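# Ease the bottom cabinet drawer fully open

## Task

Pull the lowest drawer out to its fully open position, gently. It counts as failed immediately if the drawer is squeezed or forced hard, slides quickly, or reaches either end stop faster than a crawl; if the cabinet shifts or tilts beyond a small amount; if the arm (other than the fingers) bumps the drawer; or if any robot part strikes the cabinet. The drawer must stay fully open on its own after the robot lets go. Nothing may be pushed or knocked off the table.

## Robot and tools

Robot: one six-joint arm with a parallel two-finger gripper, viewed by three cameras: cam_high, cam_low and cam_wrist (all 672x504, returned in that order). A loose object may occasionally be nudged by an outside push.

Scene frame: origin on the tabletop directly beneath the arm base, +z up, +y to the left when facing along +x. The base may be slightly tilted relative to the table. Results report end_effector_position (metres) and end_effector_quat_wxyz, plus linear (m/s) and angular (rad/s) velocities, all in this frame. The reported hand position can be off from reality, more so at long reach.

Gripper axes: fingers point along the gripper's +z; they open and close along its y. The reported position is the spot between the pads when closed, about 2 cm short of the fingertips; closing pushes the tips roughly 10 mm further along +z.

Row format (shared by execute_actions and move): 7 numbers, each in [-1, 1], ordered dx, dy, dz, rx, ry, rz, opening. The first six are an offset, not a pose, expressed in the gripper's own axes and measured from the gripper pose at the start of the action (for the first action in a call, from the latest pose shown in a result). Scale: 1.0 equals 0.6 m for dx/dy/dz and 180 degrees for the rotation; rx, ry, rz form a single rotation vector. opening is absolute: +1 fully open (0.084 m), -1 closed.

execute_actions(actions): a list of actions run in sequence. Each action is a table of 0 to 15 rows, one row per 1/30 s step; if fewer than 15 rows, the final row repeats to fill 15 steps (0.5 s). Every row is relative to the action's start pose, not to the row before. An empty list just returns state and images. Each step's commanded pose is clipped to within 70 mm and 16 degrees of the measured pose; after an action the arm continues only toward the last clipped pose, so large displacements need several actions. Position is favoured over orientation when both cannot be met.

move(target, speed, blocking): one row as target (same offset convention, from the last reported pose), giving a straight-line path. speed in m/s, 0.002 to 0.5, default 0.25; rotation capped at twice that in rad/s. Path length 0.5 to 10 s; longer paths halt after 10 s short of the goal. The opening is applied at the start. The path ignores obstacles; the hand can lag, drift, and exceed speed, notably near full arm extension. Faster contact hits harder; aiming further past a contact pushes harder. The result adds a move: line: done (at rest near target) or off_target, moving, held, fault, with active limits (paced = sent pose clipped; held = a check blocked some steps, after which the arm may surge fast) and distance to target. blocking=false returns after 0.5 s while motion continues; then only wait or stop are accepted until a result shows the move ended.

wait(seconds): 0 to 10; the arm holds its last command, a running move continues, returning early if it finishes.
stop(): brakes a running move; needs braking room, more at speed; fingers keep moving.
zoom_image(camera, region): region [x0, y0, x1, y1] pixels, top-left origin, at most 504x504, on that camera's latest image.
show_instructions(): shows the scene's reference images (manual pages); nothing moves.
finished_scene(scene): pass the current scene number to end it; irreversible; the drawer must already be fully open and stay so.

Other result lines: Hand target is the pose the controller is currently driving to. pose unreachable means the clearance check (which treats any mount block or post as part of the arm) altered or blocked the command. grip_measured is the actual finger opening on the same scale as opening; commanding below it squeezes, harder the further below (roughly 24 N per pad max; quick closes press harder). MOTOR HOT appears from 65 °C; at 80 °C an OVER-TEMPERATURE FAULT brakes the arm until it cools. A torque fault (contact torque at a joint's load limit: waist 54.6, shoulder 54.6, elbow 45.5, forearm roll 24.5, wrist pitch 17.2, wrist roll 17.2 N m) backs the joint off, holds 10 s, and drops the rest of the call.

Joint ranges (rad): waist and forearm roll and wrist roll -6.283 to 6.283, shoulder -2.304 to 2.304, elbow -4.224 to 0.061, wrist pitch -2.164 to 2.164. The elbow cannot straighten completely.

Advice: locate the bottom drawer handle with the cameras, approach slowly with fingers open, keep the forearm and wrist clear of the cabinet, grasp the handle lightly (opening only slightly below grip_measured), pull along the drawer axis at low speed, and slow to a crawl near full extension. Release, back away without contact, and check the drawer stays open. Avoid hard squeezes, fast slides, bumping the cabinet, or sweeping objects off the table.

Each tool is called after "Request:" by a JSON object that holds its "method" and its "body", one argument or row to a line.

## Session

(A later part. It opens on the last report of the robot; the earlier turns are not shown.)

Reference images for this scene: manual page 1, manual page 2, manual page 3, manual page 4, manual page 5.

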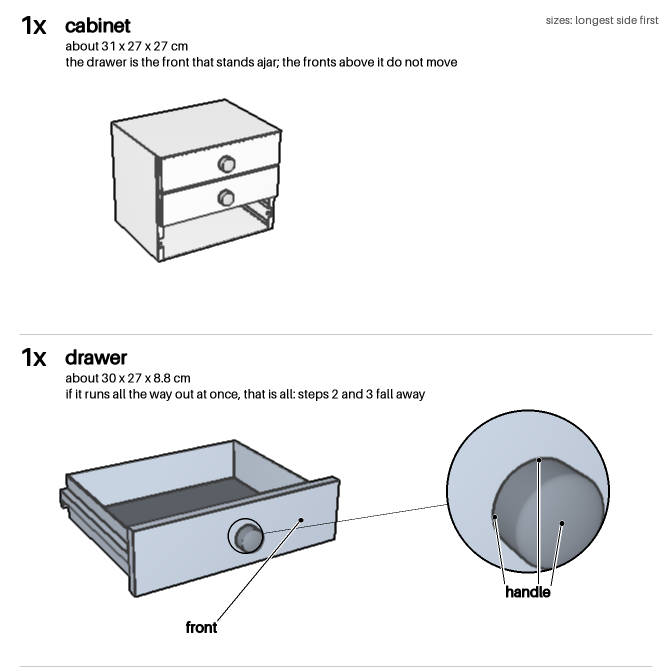

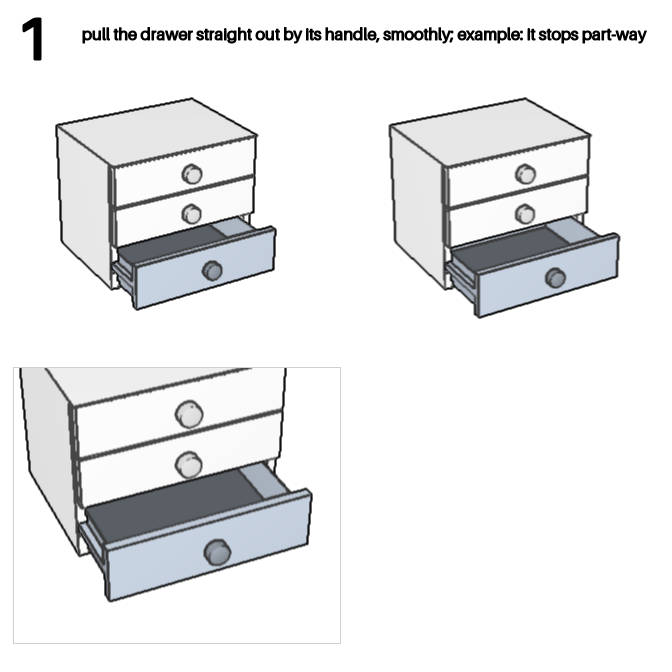

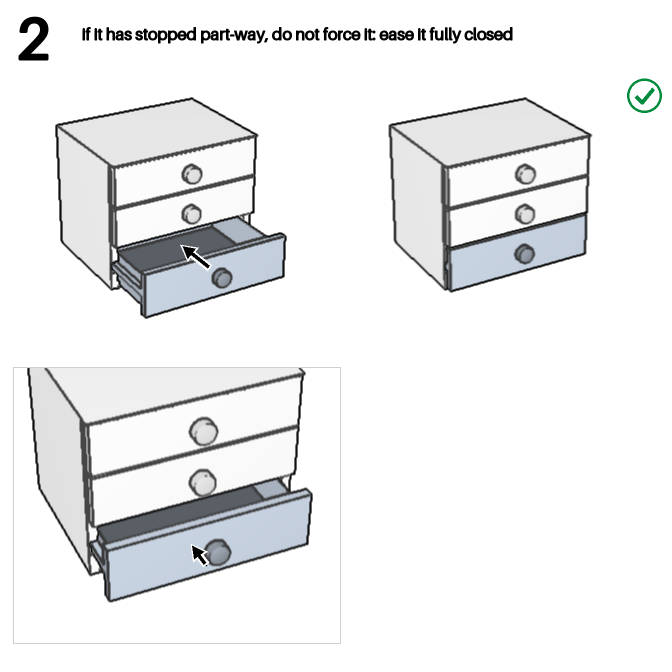

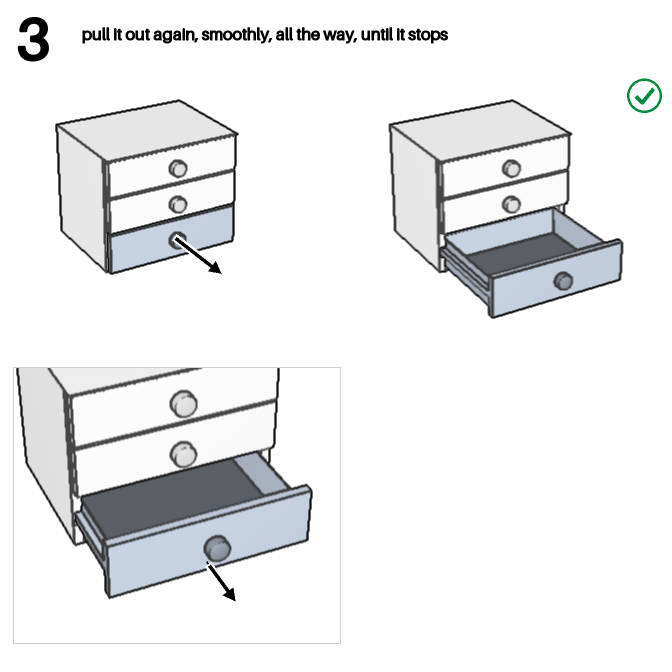

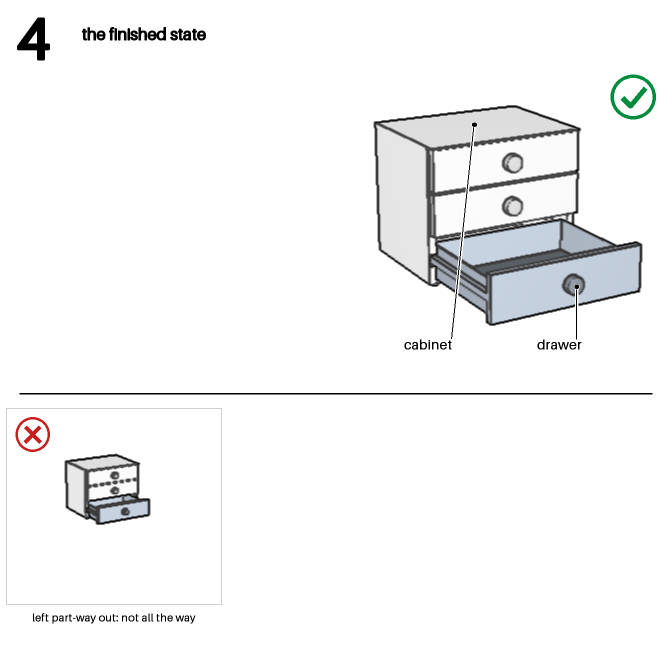

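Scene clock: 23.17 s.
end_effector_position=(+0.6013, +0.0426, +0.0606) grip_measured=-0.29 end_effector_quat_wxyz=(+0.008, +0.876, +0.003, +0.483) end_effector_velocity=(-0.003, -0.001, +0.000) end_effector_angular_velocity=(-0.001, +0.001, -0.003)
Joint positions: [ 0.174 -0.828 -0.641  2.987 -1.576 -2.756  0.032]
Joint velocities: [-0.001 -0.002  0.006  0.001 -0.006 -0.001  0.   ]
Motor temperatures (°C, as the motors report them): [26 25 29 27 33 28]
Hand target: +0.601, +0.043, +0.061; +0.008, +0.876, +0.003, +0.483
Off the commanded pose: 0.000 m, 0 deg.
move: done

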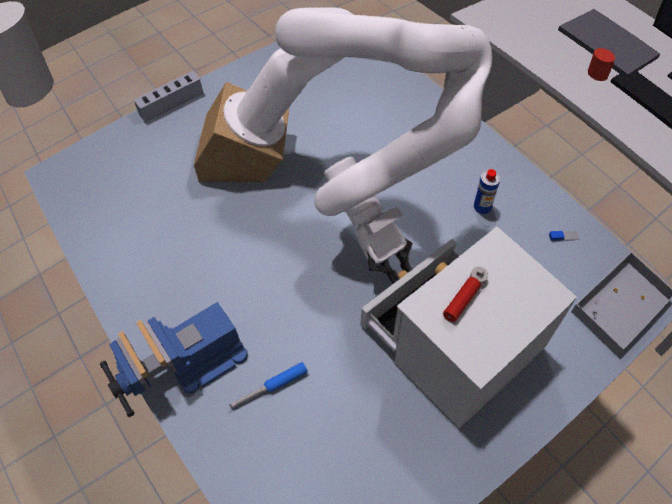

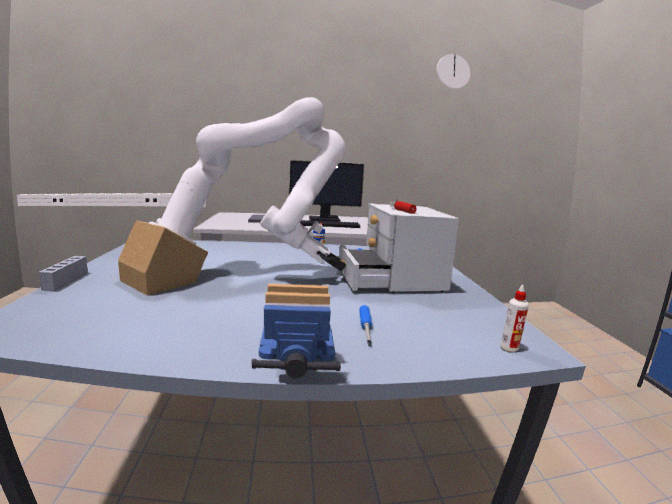

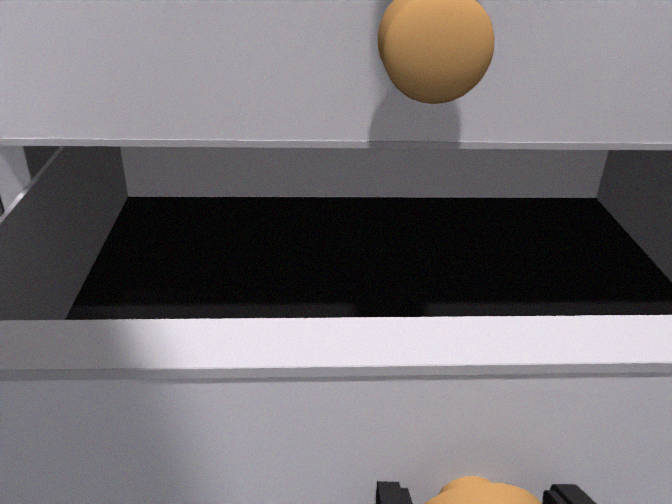

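Request:
{"method": "move", "body": {
  "target": [-0.0219,0.002,-0.0354,0,0,0,-0.5],
  "speed": 0.02
}}

Request:
{"method": "move", "body": {
  "target": [-0.0219,0.002,-0.0354,0,0,0,-0.5],
  "speed": 0.02
}}

Scene clock: 24.83 s.
end_effector_position=(+0.5765, +0.0415, +0.0608) grip_measured=-0.29 end_effector_quat_wxyz=(+0.008, +0.876, +0.003, +0.483) end_effector_velocity=(-0.004, -0.001, -0.001) end_effector_angular_velocity=(+0.000, +0.005, -0.002)
Joint positions: [ 0.176 -0.846 -0.596  2.989 -1.637 -2.766  0.032]
Joint velocities: [ 0.    -0.005  0.006 -0.    -0.005 -0.    -0.   ]
Motor temperatures (°C, as the motors report them): [26 25 29 27 33 28]
Hand target: +0.576, +0.042, +0.061; +0.008, +0.876, +0.003, +0.483
Off the commanded pose: 0.000 m, 0 deg.
move: done

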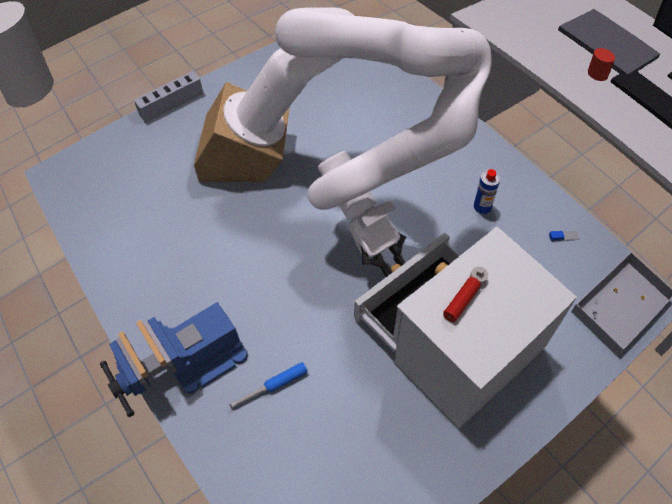

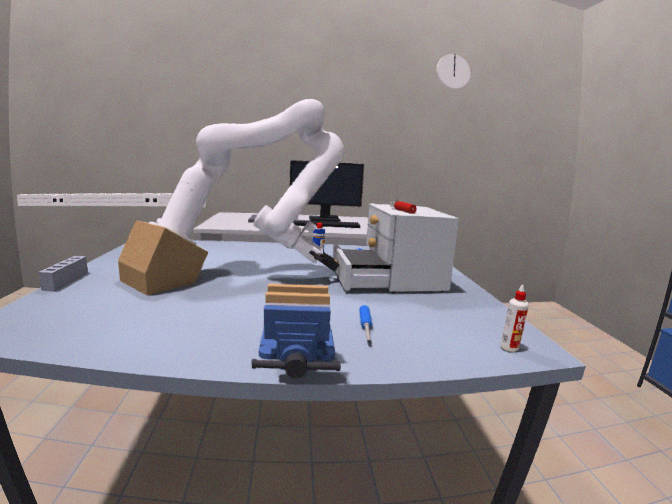

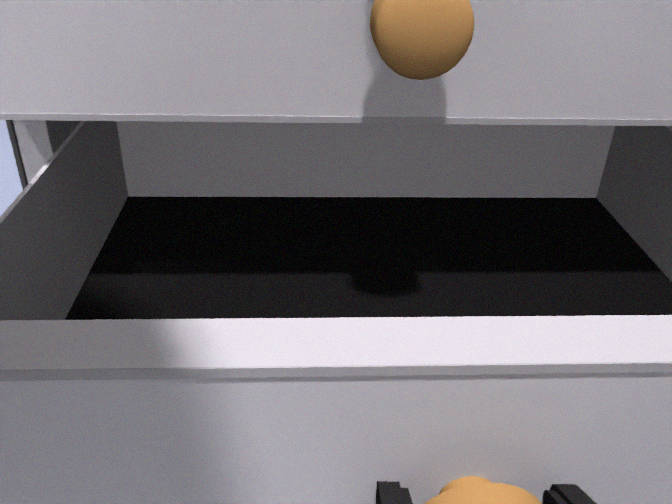

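Scene clock: 26.37 s.
end_effector_position=(+0.5517, +0.0403, +0.0609) grip_measured=-0.29 end_effector_quat_wxyz=(+0.009, +0.876, +0.002, +0.483) end_effector_velocity=(-0.003, +0.000, -0.001) end_effector_angular_velocity=(+0.001, +0.002, +0.000)
Joint positions: [ 0.178 -0.869 -0.555  2.99  -1.7   -2.775  0.032]
Joint velocities: [ 0.001 -0.003  0.004 -0.001 -0.005 -0.     0.   ]
Motor temperatures (°C, as the motors report them): [26 25 29 27 33 28]
Hand target: +0.552, +0.040, +0.061; +0.008, +0.876, +0.002, +0.483
Off the commanded pose: 0.000 m, 0 deg.
move: done

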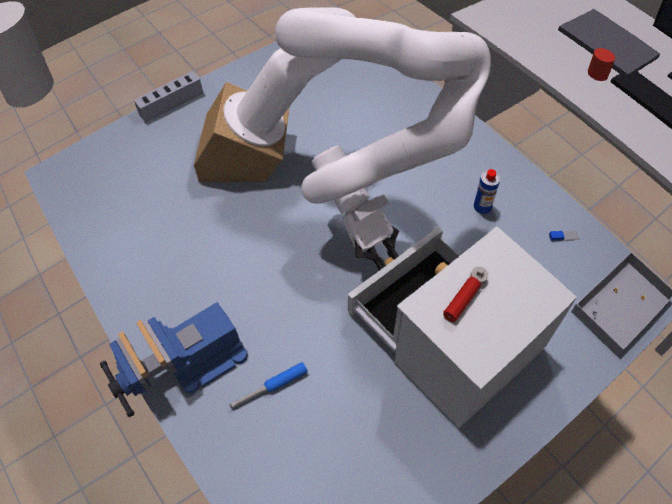

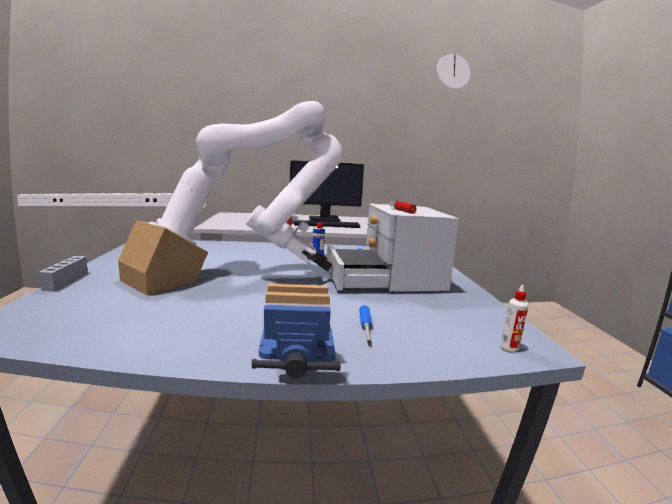

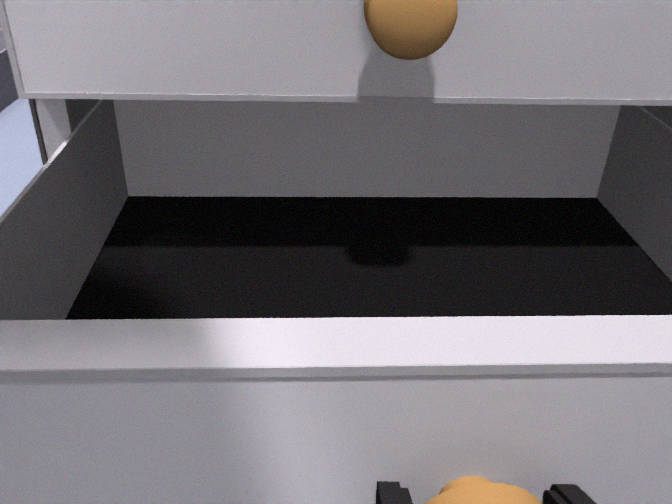

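Request:
{"method": "move", "body": {
  "target": [-0.0175,0.0015,-0.0283,0,0,0,-0.5],
  "speed": 0.01
}}

Request:
{"method": "move", "body": {
  "target": [-0.0088,0.0008,-0.0142,0,0,0,-0.5],
  "speed": 0.008
}}

Scene clock: 28.70 s.
end_effector_position=(+0.5319, +0.0395, +0.0610) grip_measured=-0.29 end_effector_quat_wxyz=(+0.009, +0.876, +0.002, +0.482) end_effector_velocity=(-0.002, -0.000, -0.001) end_effector_angular_velocity=(+0.000, +0.001, +0.000)
Joint positions: [ 0.18  -0.891 -0.523  2.99  -1.753 -2.782  0.032]
Joint velocities: [ 0.001 -0.005  0.002  0.    -0.006 -0.001 -0.   ]
Motor temperatures (°C, as the motors report them): [26 25 29 27 33 28]
Hand target: +0.532, +0.040, +0.061; +0.009, +0.876, +0.002, +0.483
Off the commanded pose: 0.000 m, 0 deg.
move: done

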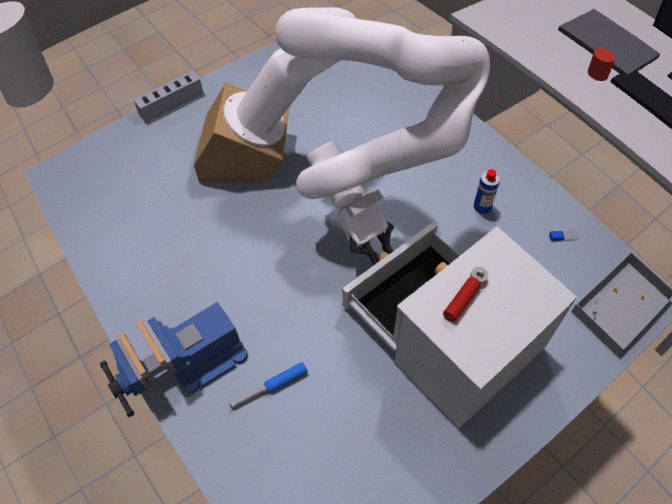

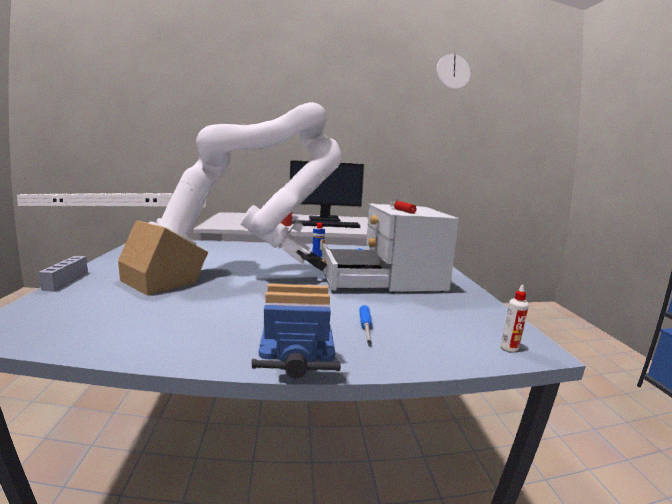

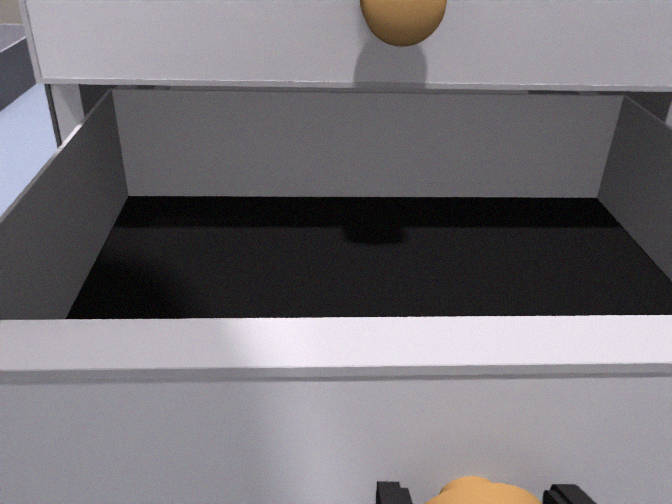

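Scene clock: 30.17 s.
end_effector_position=(+0.5220, +0.0390, +0.0610) grip_measured=-0.29 end_effector_quat_wxyz=(+0.009, +0.876, +0.002, +0.482) end_effector_velocity=(-0.001, -0.000, +0.001) end_effector_angular_velocity=(-0.000, -0.003, -0.001)
Joint positions: [ 0.181 -0.904 -0.509  2.991 -1.779 -2.786  0.032]
Joint velocities: [-0.001  0.     0.003  0.001 -0.005 -0.    -0.   ]
Motor temperatures (°C, as the motors report them): [26 25 29 27 33 28]
Hand target: +0.522, +0.039, +0.061; +0.009, +0.876, +0.002, +0.482
Off the commanded pose: 0.000 m, 0 deg.
move: done

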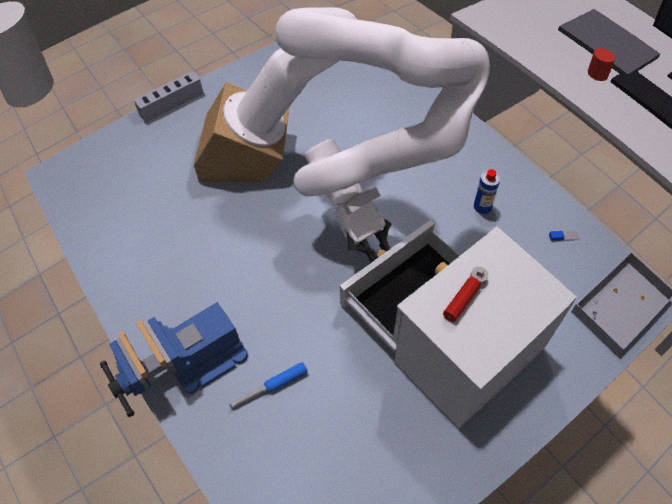

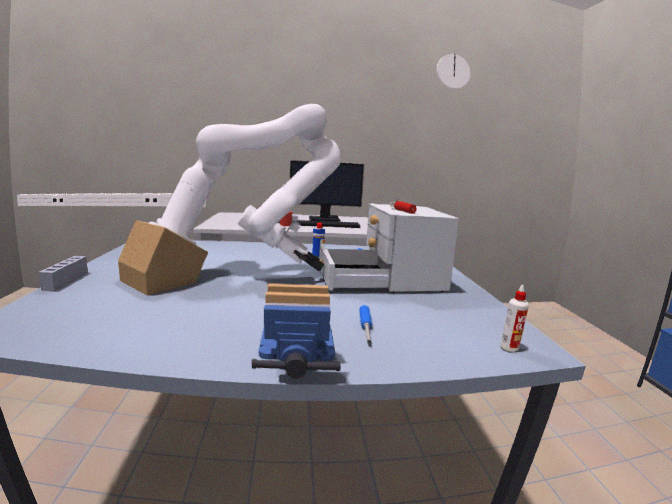

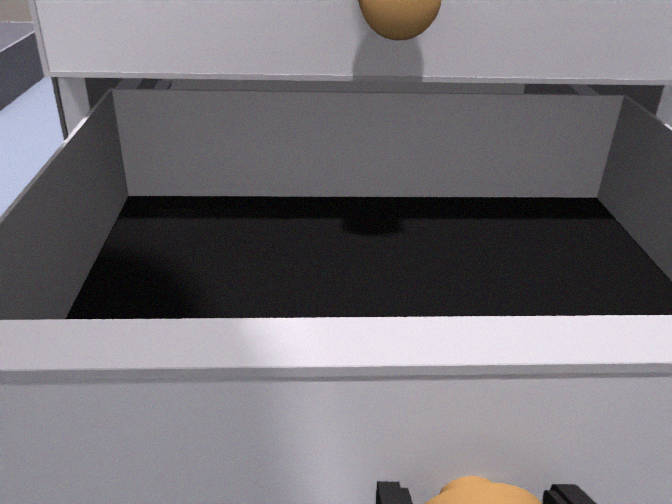

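Request:
{"method": "move", "body": {
  "target": [-0.0088,0.0008,-0.0142,0,0,0,-0.5],
  "speed": 0.008
}}

Scene clock: 31.73 s.
end_effector_position=(+0.5121, +0.0386, +0.0611) grip_measured=-0.29 end_effector_quat_wxyz=(+0.009, +0.876, +0.002, +0.482) end_effector_velocity=(-0.002, -0.000, +0.001) end_effector_angular_velocity=(-0.001, -0.002, -0.001)
Joint positions: [ 0.182 -0.917 -0.495  2.991 -1.807 -2.79   0.032]
Joint velocities: [-0.    -0.001  0.003  0.002 -0.005 -0.001  0.   ]
Motor temperatures (°C, as the motors report them): [26 25 29 27 33 28]
Hand target: +0.512, +0.039, +0.061; +0.009, +0.876, +0.002, +0.482
Off the commanded pose: 0.000 m, 0 deg.
move: done

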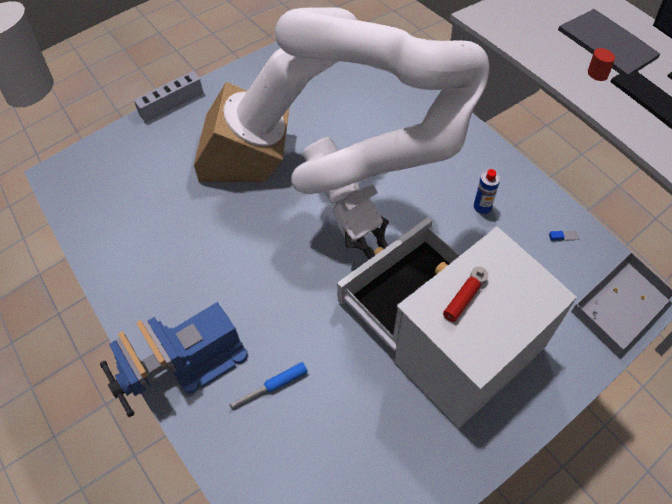

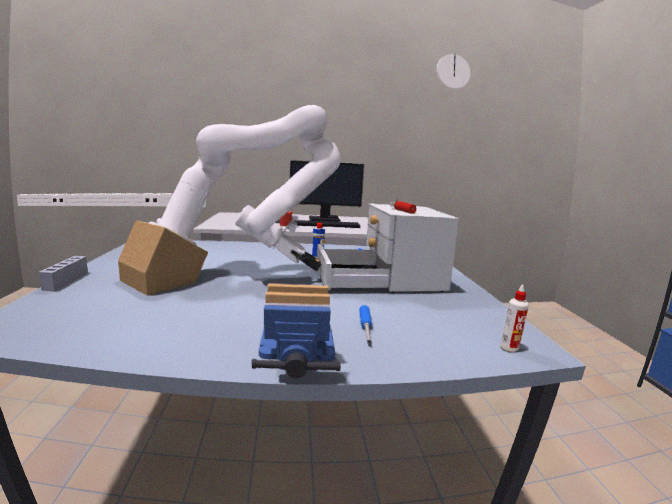

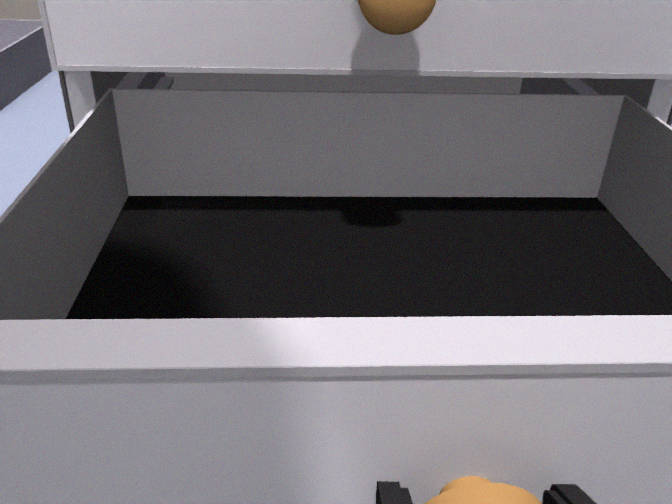

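Request:
{"method": "move", "body": {
  "target": [-0.0088,0.0008,-0.0142,0,0,0,-0.5],
  "speed": 0.008
}}

Scene clock: 33.30 s.
end_effector_position=(+0.5028, +0.0386, +0.0616) grip_measured=-0.29 end_effector_quat_wxyz=(+0.008, +0.876, +0.003, +0.483) end_effector_velocity=(-0.001, -0.001, +0.000) end_effector_angular_velocity=(-0.003, +0.001, -0.002)
Joint positions: [ 0.183 -0.932 -0.481  2.991 -1.836 -2.794  0.032]
Joint velocities: [-0.001 -0.002  0.002  0.002 -0.002 -0.002  0.   ]
Motor temperatures (°C, as the motors report them): [26 25 29 27 33 28]
Hand target: +0.502, +0.038, +0.061; +0.009, +0.876, +0.002, +0.482
Off the commanded pose: 0.001 m, 0 deg.
move: done

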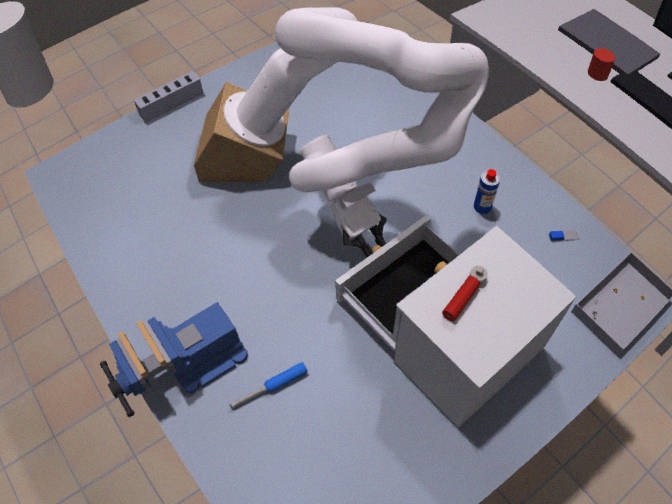

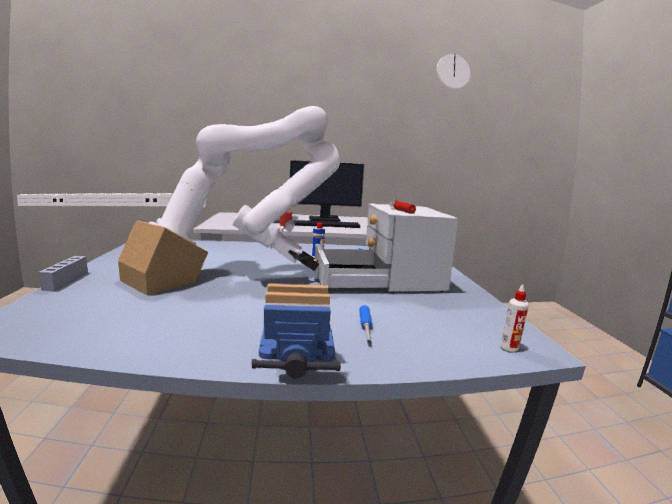

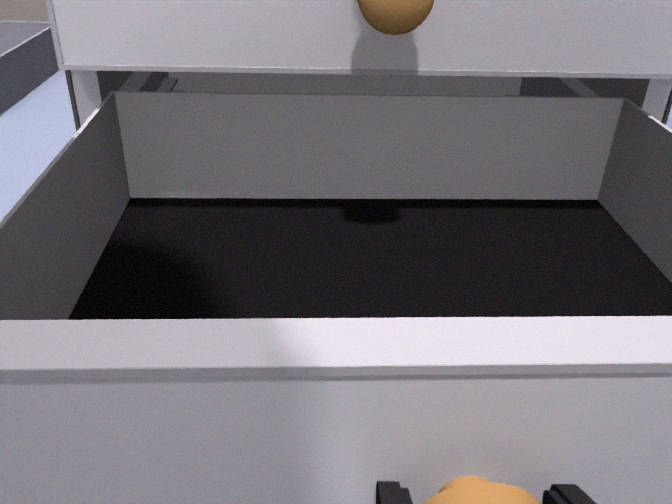

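Stop reached (resistance, cabinet starting to follow).

Request:
{"method": "execute_actions", "body": {
  "actions": [
    [[0,0,0.002,0,0,0,-0.2],[0,0,0.002,0,0,0,0],[0,0,0.002,0,0,0,0.3],[0,0,0.002,0,0,0,0.6]],
    [[0,0,-0.03,0,0,0,0.6],[0,0,-0.06,0,0,0,0.6]]
  ]
}}

Request:
{"method": "finished_scene", "body": {
  "scene": 2
}}

Scene clock: 34.50 s.
end_effector_position=(+0.4737, +0.0390, +0.0798) grip_measured=+0.59 end_effector_quat_wxyz=(+0.008, +0.876, +0.002, +0.483) end_effector_velocity=(-0.005, +0.000, +0.005) end_effector_angular_velocity=(-0.001, -0.002, +0.003)
Joint positions: [ 0.162 -0.927 -0.405  2.966 -1.906 -2.816  0.069]
Joint velocities: [-0.008  0.003  0.016 -0.009 -0.015 -0.009  0.   ]
Motor temperatures (°C, as the motors report them): [26 25 29 27 33 28]
Hand target: +0.473, +0.039, +0.080; +0.008, +0.876, +0.002, +0.483
Off the commanded pose: 0.001 m, 0 deg.

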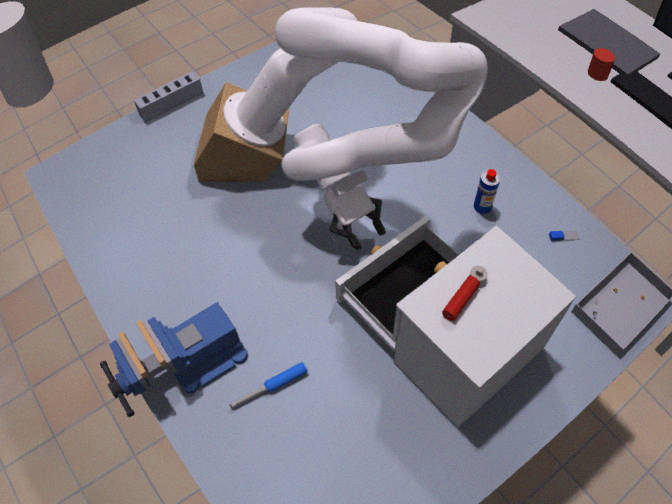

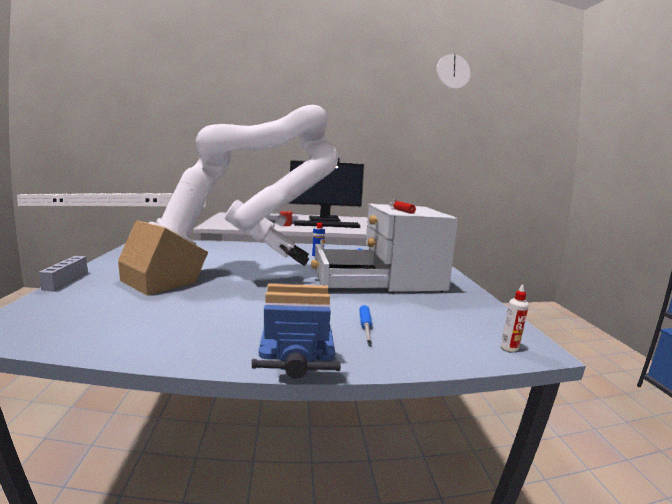

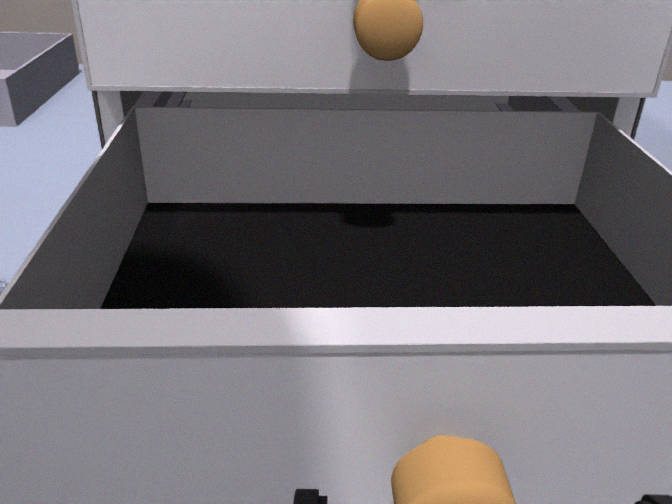

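The scene is finished: the task was done.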